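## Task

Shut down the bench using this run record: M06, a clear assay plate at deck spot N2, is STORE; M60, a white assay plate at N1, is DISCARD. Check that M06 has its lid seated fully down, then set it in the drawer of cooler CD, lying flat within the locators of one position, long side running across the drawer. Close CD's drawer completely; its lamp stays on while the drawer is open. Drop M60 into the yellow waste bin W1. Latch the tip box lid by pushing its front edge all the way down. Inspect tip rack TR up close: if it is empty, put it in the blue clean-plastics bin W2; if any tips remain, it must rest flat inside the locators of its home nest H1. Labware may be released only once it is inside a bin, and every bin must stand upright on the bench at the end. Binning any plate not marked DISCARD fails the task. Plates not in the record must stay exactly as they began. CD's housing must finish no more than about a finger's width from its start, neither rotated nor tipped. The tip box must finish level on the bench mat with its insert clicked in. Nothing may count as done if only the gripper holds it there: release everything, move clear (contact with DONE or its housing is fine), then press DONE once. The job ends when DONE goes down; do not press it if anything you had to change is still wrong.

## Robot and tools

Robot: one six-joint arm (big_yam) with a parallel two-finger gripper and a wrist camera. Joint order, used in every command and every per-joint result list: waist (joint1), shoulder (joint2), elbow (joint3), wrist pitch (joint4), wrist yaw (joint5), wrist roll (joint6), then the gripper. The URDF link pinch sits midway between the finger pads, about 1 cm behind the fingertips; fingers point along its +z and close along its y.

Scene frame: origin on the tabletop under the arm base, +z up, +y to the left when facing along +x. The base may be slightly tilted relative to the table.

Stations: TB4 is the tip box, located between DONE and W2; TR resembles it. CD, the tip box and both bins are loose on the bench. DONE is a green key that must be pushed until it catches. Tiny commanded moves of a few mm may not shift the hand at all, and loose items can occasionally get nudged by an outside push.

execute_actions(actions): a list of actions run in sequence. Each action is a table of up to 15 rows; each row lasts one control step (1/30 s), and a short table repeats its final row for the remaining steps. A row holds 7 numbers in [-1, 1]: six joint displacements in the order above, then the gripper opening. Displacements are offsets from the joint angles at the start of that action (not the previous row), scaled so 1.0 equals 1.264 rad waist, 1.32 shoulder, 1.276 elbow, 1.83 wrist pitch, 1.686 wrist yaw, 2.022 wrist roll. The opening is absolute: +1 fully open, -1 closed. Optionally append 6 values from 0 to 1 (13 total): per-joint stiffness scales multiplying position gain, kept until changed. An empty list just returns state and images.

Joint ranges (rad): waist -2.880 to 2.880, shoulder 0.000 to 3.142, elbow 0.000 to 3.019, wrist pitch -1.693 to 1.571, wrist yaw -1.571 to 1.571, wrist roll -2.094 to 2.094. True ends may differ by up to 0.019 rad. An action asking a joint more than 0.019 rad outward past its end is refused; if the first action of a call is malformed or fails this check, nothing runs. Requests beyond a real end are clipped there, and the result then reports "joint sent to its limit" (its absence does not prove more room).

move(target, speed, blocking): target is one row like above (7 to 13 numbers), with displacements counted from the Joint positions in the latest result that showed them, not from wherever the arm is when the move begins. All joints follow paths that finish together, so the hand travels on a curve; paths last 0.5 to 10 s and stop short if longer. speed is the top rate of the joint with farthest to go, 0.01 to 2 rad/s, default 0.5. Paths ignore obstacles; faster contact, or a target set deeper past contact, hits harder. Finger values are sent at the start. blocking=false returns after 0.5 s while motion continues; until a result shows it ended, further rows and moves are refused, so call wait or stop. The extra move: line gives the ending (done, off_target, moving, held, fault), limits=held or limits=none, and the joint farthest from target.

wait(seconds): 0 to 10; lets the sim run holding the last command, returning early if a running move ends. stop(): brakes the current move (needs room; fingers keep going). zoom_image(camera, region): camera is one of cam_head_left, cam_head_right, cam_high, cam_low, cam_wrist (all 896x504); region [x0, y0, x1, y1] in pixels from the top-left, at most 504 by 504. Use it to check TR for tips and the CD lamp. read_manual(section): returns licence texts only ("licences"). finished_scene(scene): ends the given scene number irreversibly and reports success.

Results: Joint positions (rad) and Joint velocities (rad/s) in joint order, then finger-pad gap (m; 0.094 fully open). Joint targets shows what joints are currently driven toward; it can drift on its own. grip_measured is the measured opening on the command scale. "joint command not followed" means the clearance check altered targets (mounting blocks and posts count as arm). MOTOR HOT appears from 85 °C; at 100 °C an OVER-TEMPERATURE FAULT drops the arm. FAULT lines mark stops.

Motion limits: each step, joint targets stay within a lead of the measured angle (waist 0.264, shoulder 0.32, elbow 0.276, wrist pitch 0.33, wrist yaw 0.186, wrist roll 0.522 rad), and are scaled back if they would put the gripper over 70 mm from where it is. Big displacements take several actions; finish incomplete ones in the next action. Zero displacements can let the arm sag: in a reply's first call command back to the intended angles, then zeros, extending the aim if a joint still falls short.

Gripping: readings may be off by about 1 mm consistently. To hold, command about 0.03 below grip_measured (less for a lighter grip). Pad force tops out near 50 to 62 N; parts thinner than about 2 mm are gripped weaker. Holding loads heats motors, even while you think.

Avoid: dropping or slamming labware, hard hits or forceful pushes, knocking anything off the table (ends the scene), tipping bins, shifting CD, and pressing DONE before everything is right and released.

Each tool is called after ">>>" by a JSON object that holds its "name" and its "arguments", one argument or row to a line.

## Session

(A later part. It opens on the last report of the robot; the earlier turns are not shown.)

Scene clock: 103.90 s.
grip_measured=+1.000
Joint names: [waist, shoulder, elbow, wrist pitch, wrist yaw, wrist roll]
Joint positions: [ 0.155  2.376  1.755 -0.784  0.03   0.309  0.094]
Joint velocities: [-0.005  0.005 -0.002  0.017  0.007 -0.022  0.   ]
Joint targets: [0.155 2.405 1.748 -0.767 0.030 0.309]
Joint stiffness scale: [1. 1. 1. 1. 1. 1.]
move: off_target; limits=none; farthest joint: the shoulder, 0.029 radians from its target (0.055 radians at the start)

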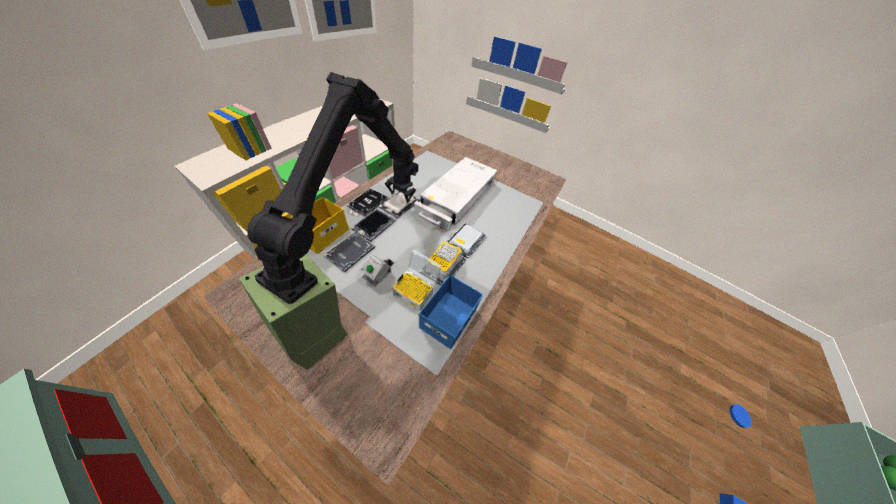

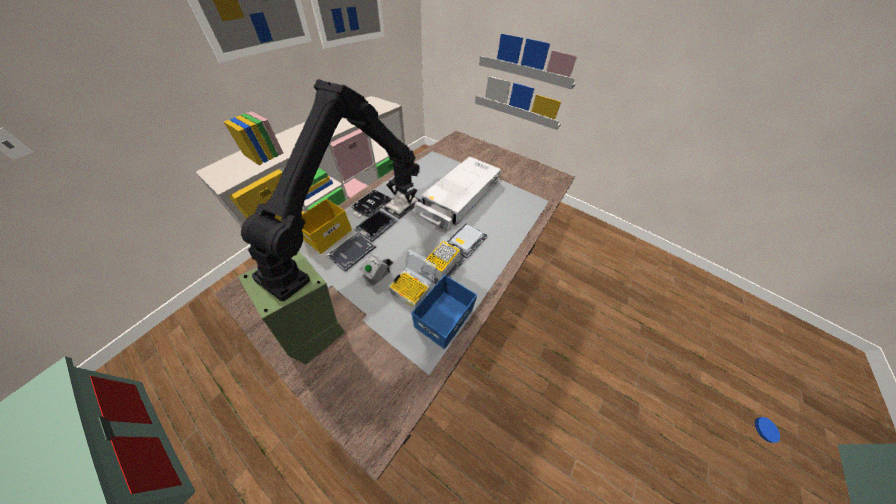

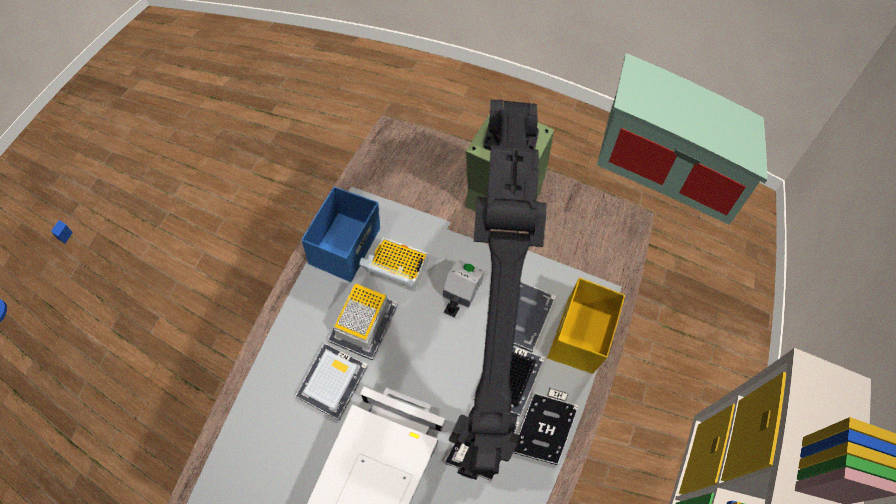

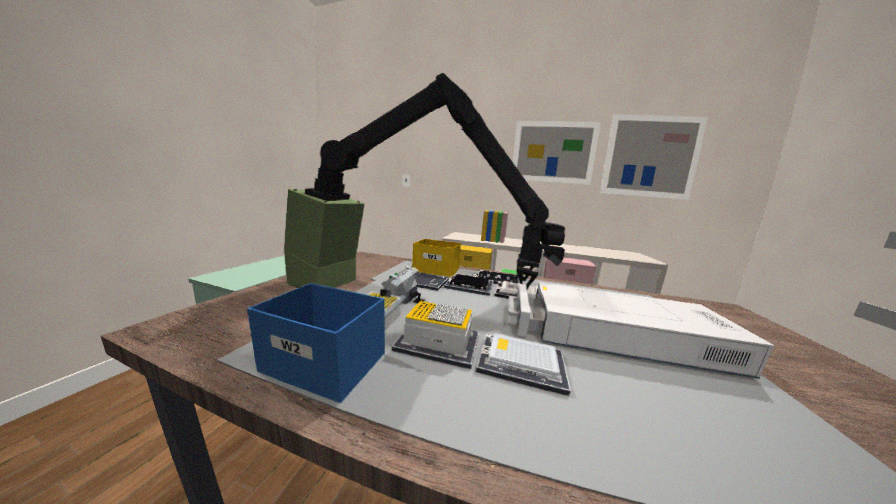

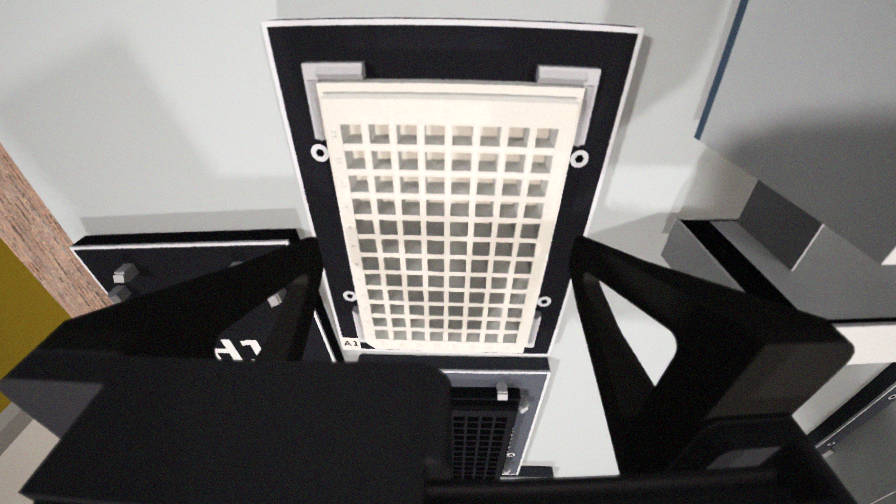

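>>> {"name": "move", "arguments": {
  "target": [0,0.037,-0.005,0.012,0,0,1],
  "speed": 0.08
}}

Scene clock: 107.57 s.
grip_measured=+1.000
Joint names: [waist, shoulder, elbow, wrist pitch, wrist yaw, wrist roll]
Joint positions: [ 0.155  2.395  1.755 -0.779  0.03   0.309  0.094]
Joint velocities: [-0.015 -0.024 -0.012 -0.002 -0.037 -0.051  0.   ]
Joint targets: [0.155 2.425 1.748 -0.762 0.030 0.309]
Joint stiffness scale: [1. 1. 1. 1. 1. 1.]
move: off_target; limits=none; farthest joint: the shoulder, 0.030 radians from its target (0.049 radians at the start)

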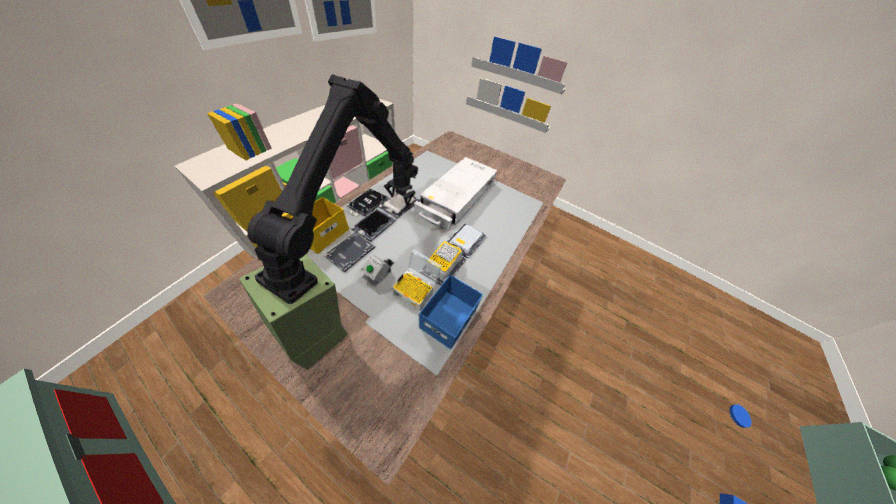

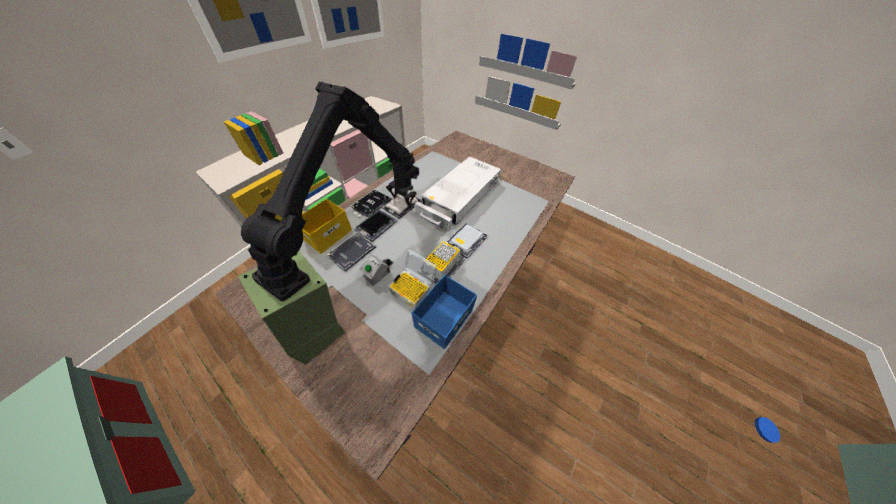

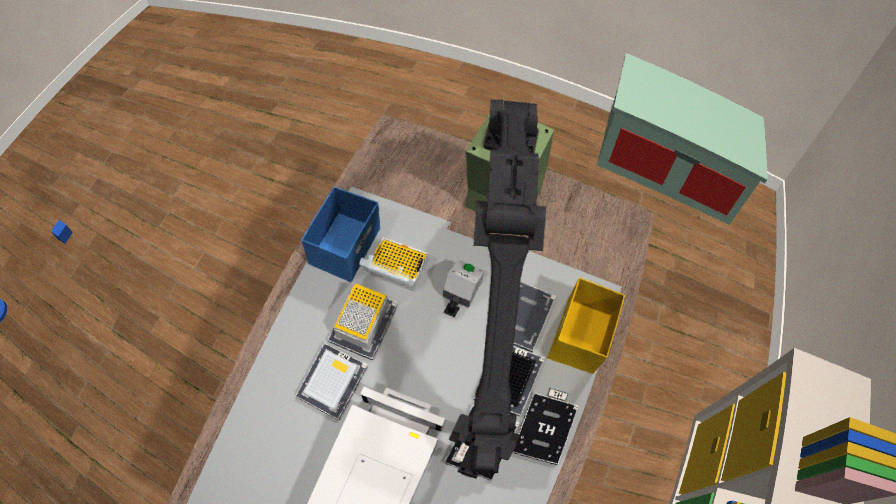

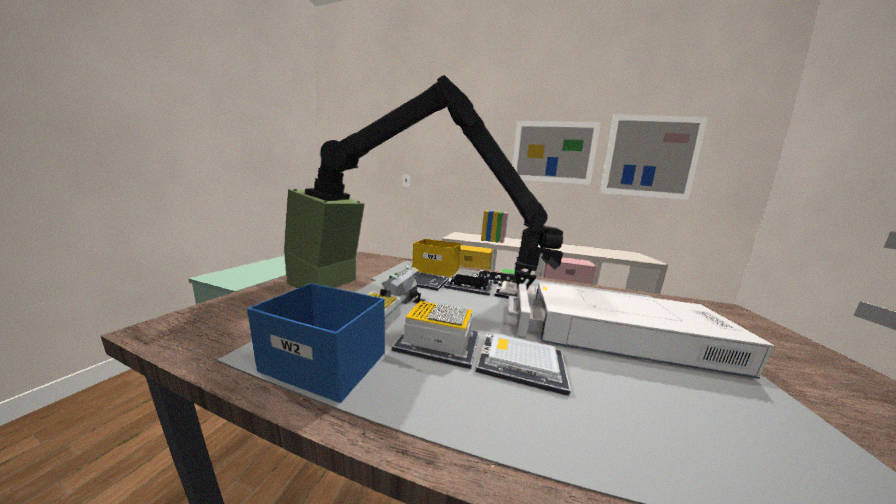

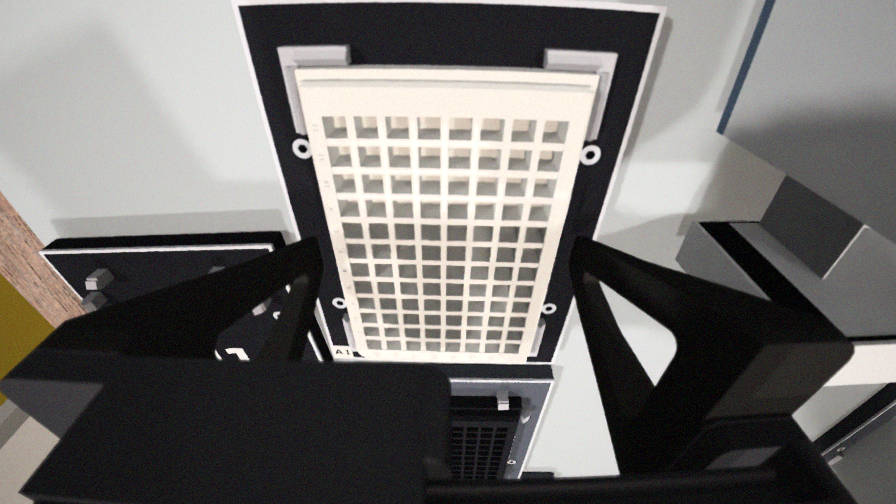

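>>> {"name": "move", "arguments": {
  "target": [0,0.02,-0.005,0.005,0,0,0.72],
  "speed": 0.08
}}

Scene clock: 111.03 s.
grip_measured=+0.723
Joint names: [waist, shoulder, elbow, wrist pitch, wrist yaw, wrist roll]
Joint positions: [ 0.155  2.395  1.755 -0.779  0.029  0.309  0.081]
Joint velocities: [-0.005 -0.015 -0.017  0.012 -0.051 -0.007  0.   ]
Joint targets: [0.155 2.421 1.748 -0.770 0.030 0.309]
Joint stiffness scale: [1. 1. 1. 1. 1. 1.]
move: off_target; limits=none; farthest joint: the shoulder, 0.027 radians from its target (0.027 radians at the start)

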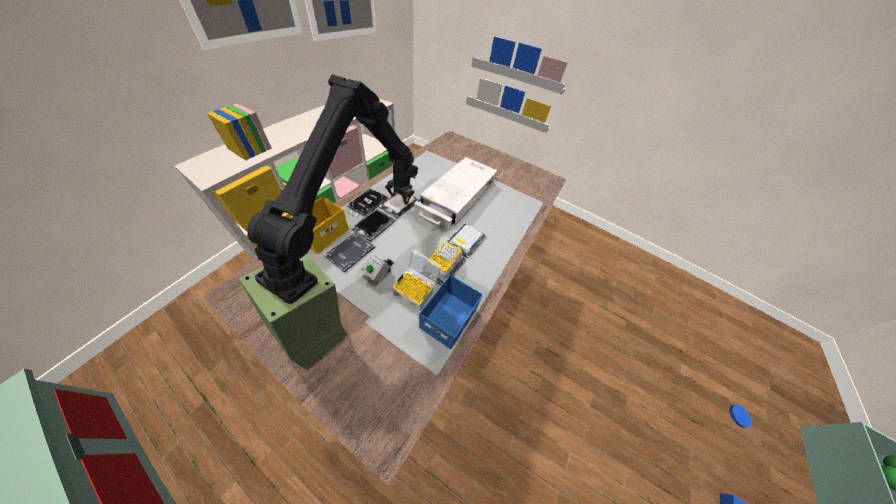

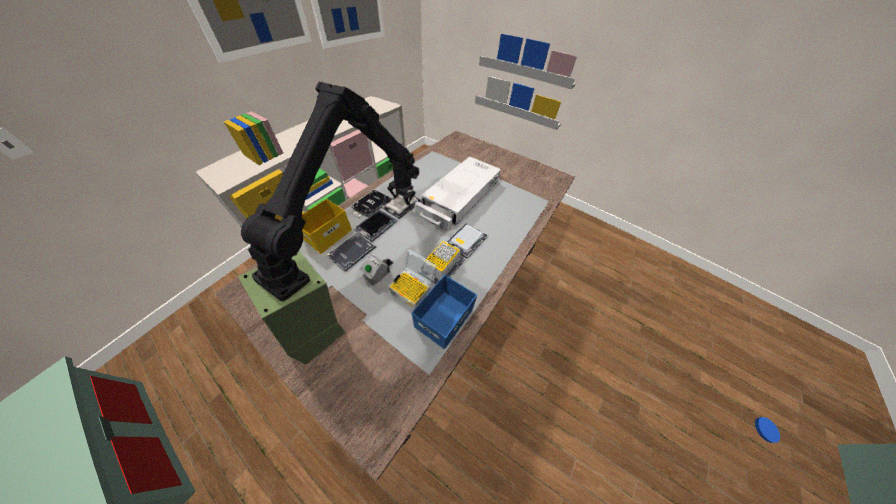

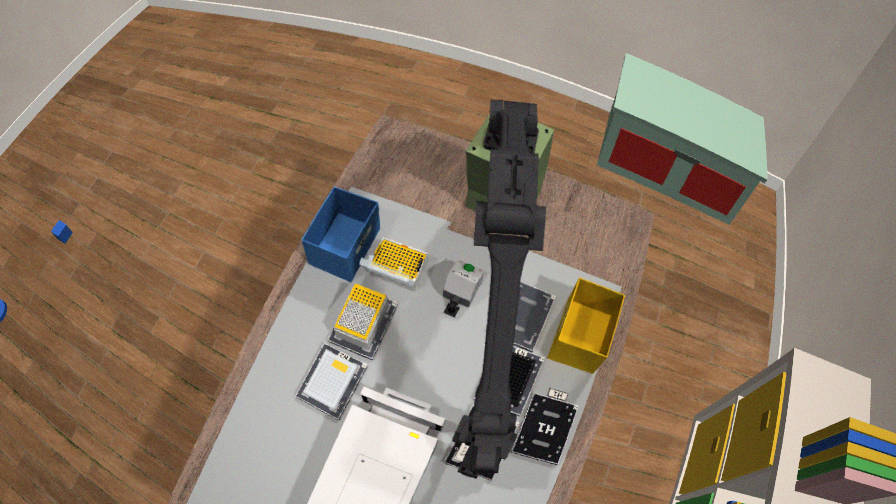

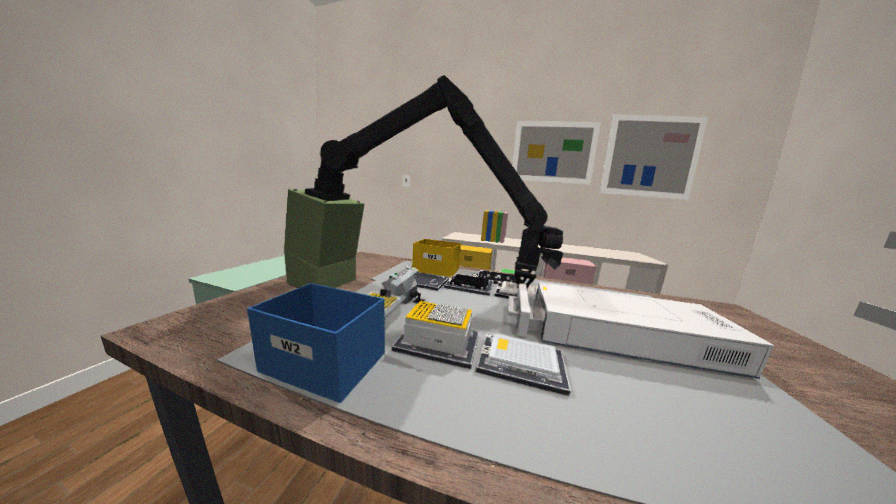

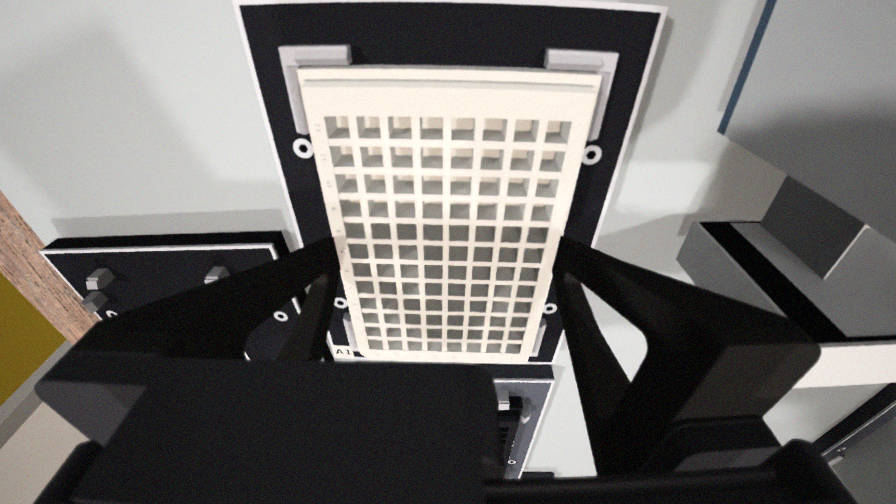

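>>> {"name": "move", "arguments": {
  "target": [0,0.02,-0.005,0.005,0,0,0.685]
}}

>>> {"name": "zoom_image", "arguments": {
  "camera": "cam_wrist",
  "region": [500,180,640,320]
}}

Scene clock: 113.70 s.
grip_measured=+0.694
Joint names: [waist, shoulder, elbow, wrist pitch, wrist yaw, wrist roll]
Joint positions: [ 0.155  2.395  1.755 -0.779  0.029  0.309  0.08 ]
Joint velocities: [-0.005  0.005 -0.007 -0.017 -0.037 -0.022  0.   ]
Joint targets: [0.155 2.421 1.748 -0.770 0.029 0.309]
Joint stiffness scale: [1. 1. 1. 1. 1. 1.]
move: off_target; limits=none; farthest joint: the shoulder, 0.027 radians from its target (0.027 radians at the start)

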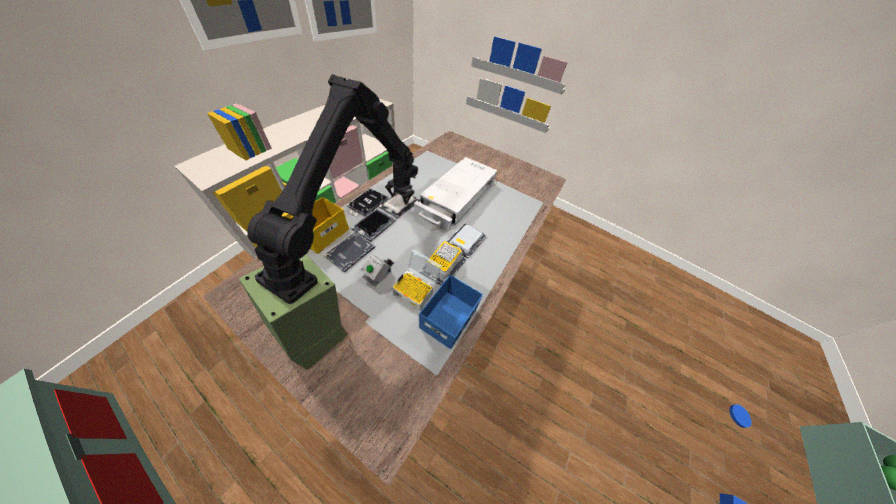

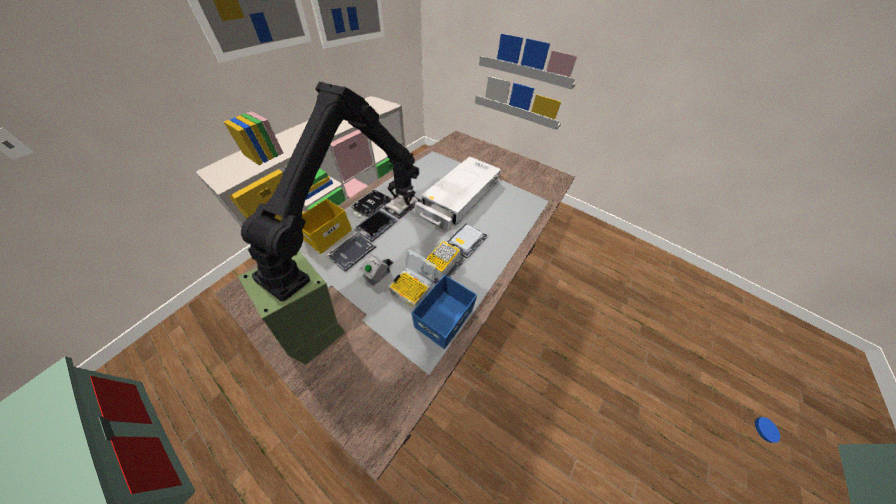

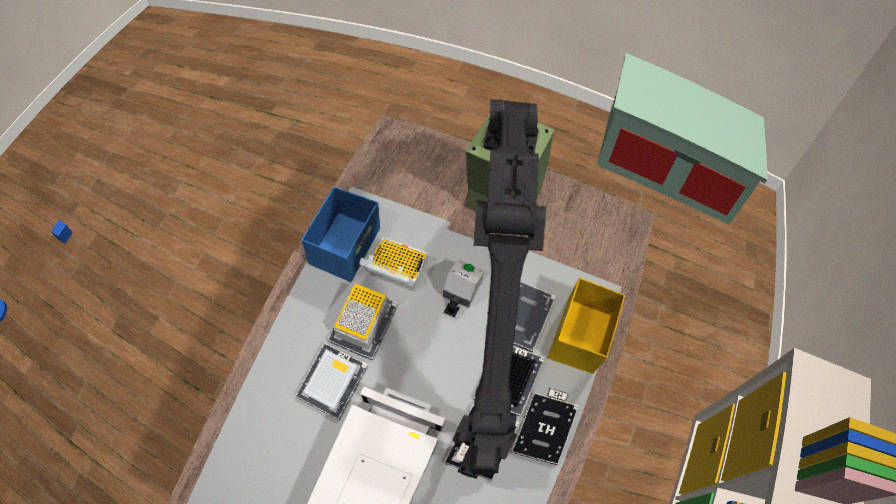

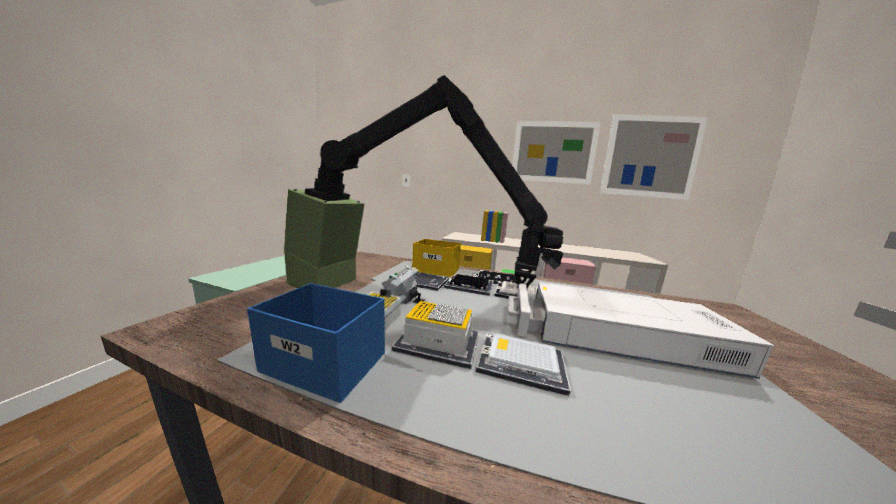

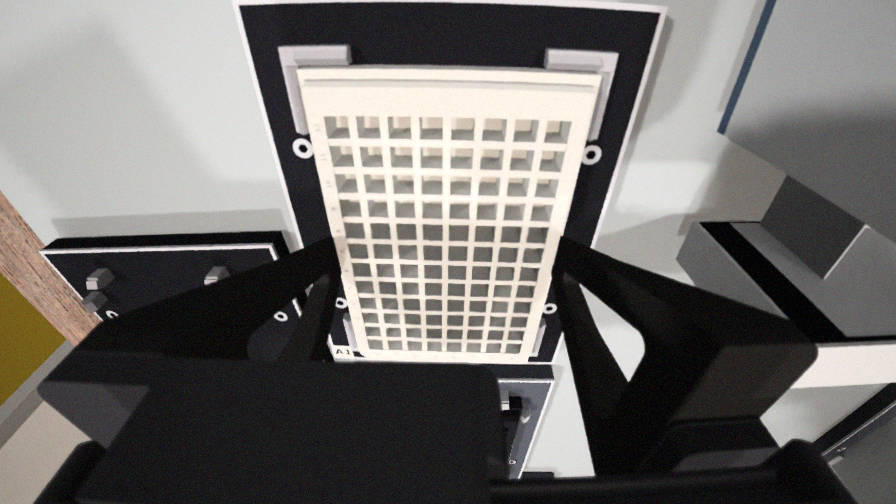

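Region (500, 180, 640, 320) of cam_wrist's 896x504 image, scaled by 3.600, with more detail than that image has.

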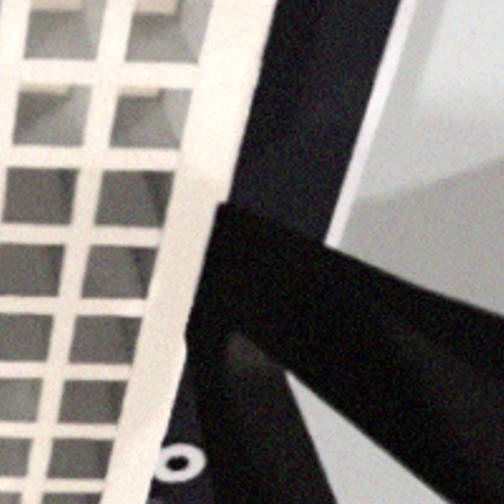

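>>> {"name": "move", "arguments": {
  "target": [0,0.029,-0.005,0.005,0,0,0.9],
  "speed": 0.04
}}

>>> {"name": "move", "arguments": {
  "target": [0,0.02,-0.005,0.005,0,0,0.665]
}}

Scene clock: 119.13 s.
grip_measured=+0.898
Joint names: [waist, shoulder, elbow, wrist pitch, wrist yaw, wrist roll]
Joint positions: [ 0.155  2.399  1.755 -0.779  0.029  0.309  0.089]
Joint velocities: [-0.005 -0.015 -0.007  0.012  0.022 -0.022 -0.   ]
Joint targets: [0.155 2.433 1.748 -0.770 0.029 0.309]
Joint stiffness scale: [1. 1. 1. 1. 1. 1.]
move: off_target; limits=none; farthest joint: the shoulder, 0.034 radians from its target (0.039 radians at the start)

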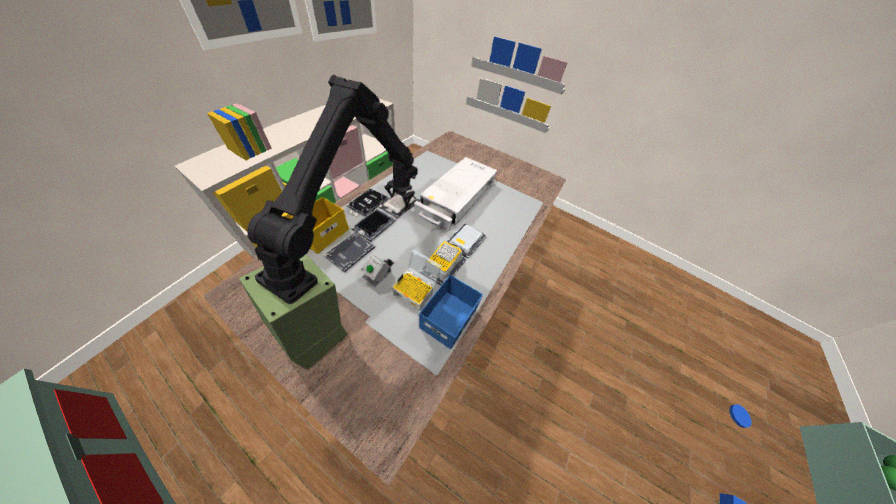

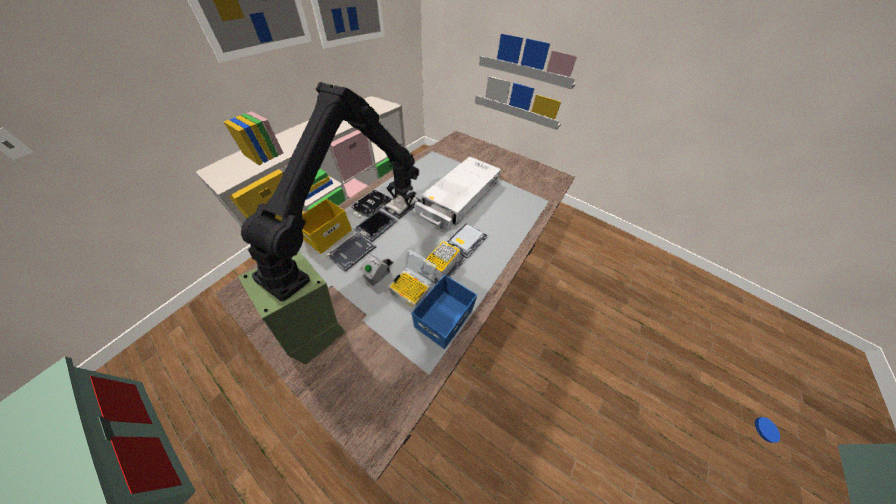

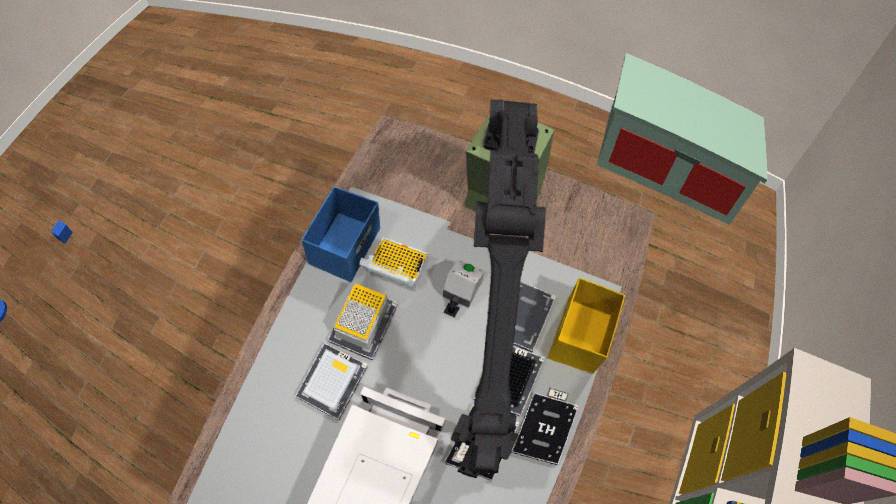

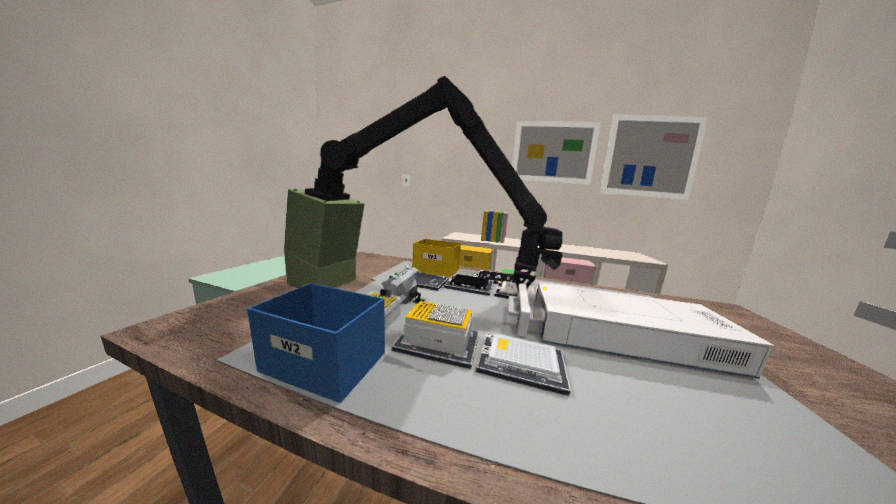

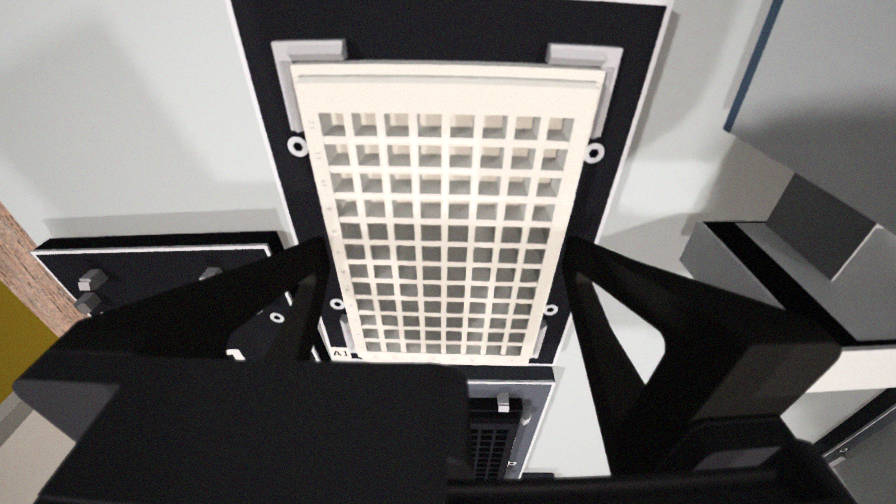

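Scene clock: 119.83 s.
grip_measured=+0.693
Joint names: [waist, shoulder, elbow, wrist pitch, wrist yaw, wrist roll]
Joint positions: [ 0.155  2.399  1.755 -0.779  0.029  0.309  0.08 ]
Joint velocities: [ 0.005  0.005 -0.007  0.017 -0.007  0.022  0.001]
Joint targets: [0.155 2.425 1.748 -0.770 0.029 0.309]
Joint stiffness scale: [1. 1. 1. 1. 1. 1.]
move: off_target; limits=none; farthest joint: the shoulder, 0.026 radians from its target (0.026 radians at the start)

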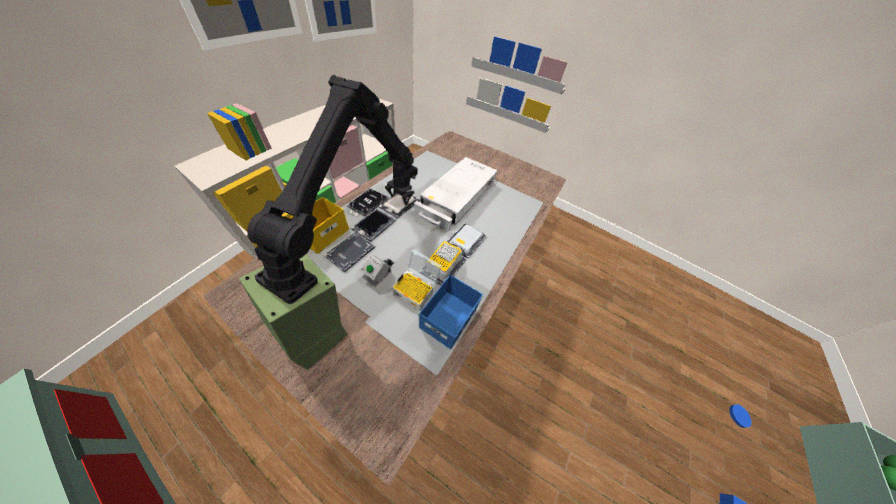

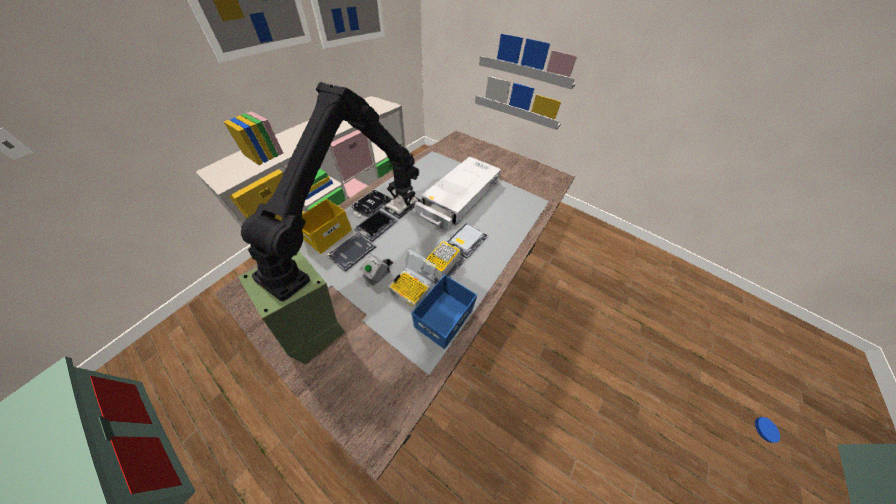

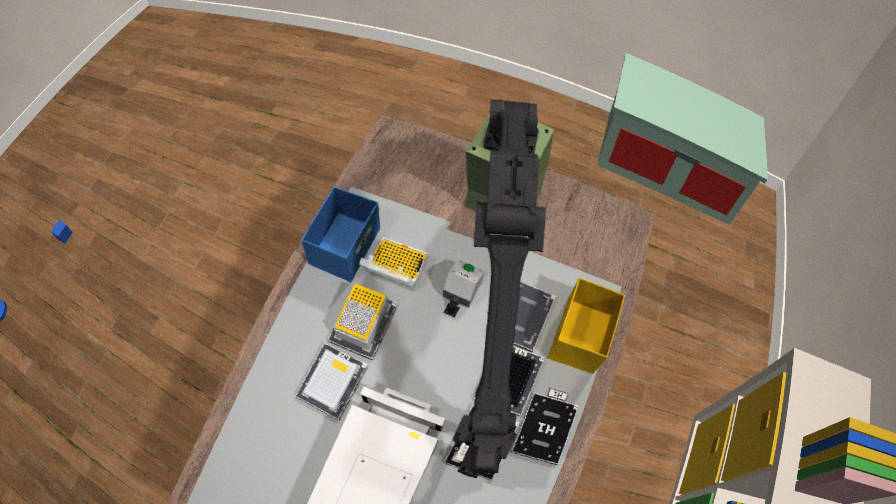

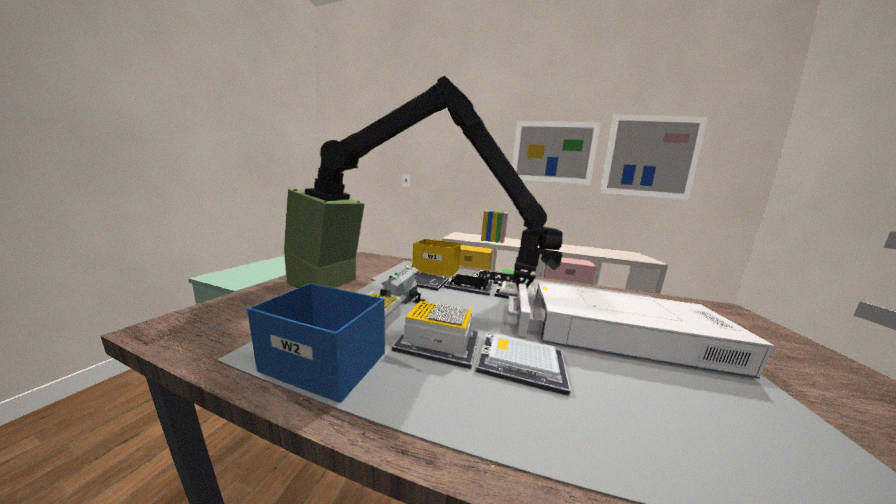

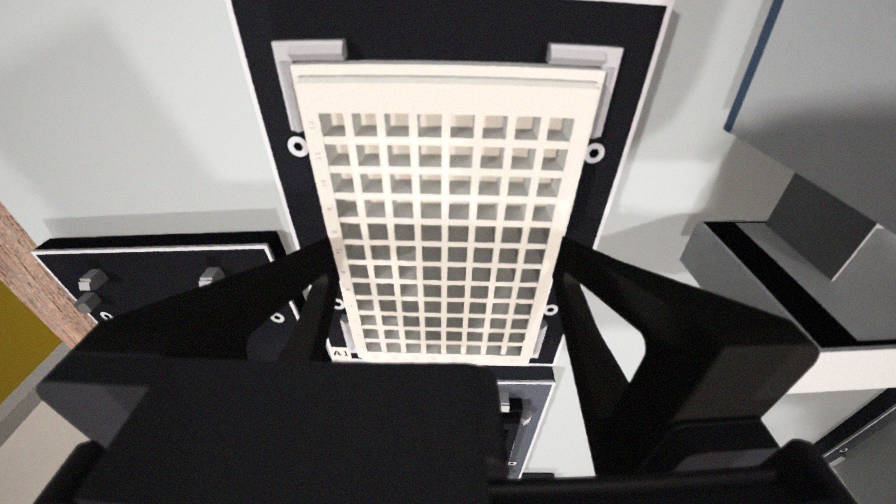

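>>> {"name": "move", "arguments": {
  "target": [0,-0.2,-0.005,-0.135,0,0,0.665],
  "speed": 0.25
}}

Scene clock: 134.37 s.
grip_measured=+0.693
Joint names: [waist, shoulder, elbow, wrist pitch, wrist yaw, wrist roll]
Joint positions: [ 0.155  2.132  1.755 -1.011  0.028  0.309  0.08 ]
Joint velocities: [ 0.005  0.005 -0.012  0.007 -0.037  0.007 -0.001]
Joint targets: [0.155 2.135 1.748 -1.027 0.029 0.309]
Joint stiffness scale: [1. 1. 1. 1. 1. 1.]
move: done; limits=none; farthest joint: the wrist pitch, 0.016 radians from its target (0.247 radians at the start)

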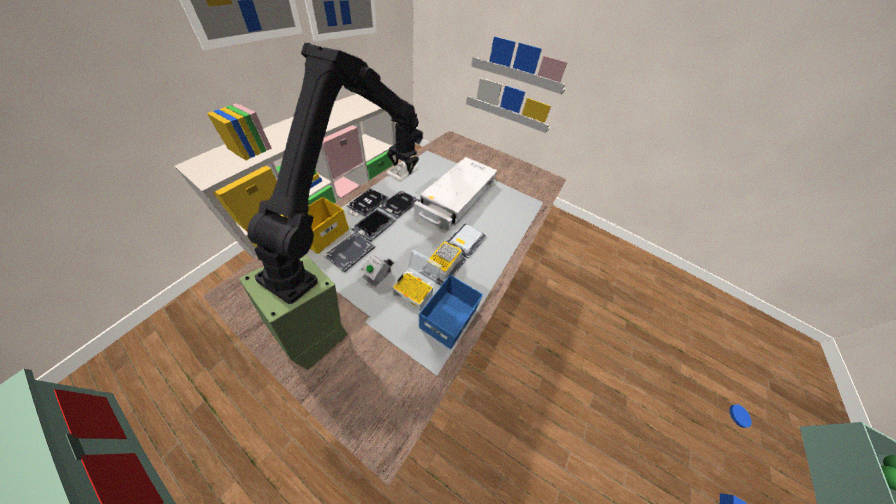

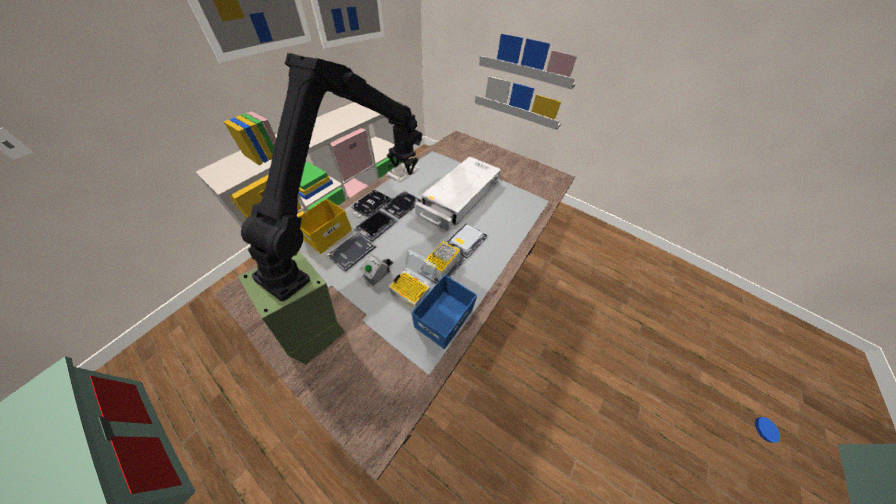

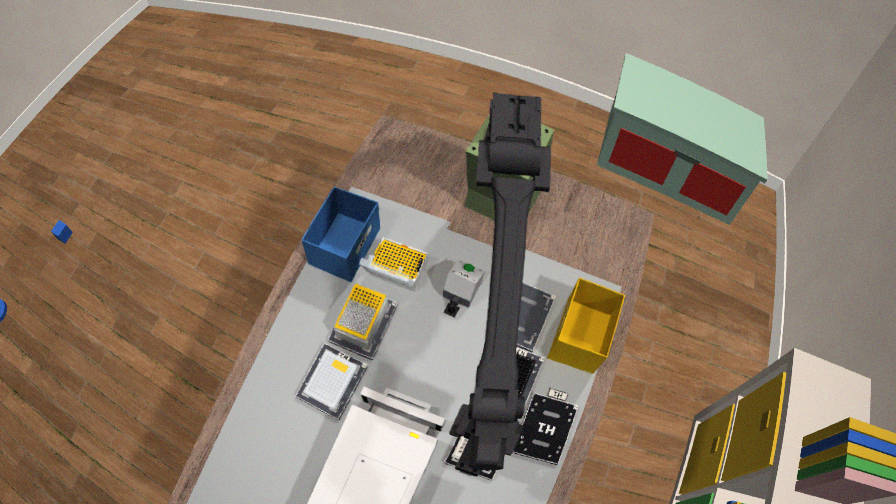

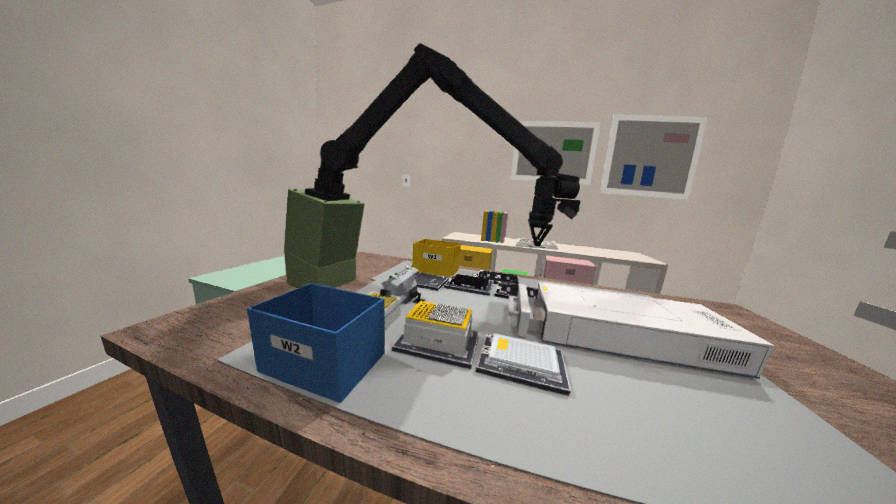

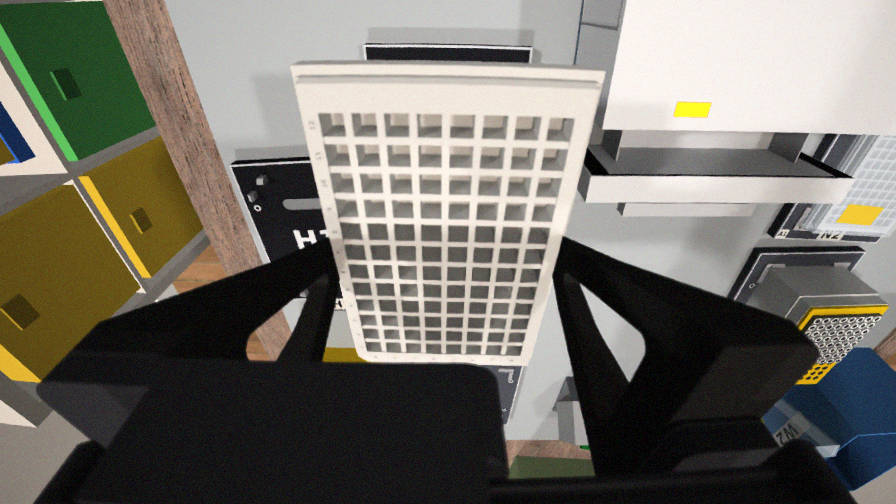

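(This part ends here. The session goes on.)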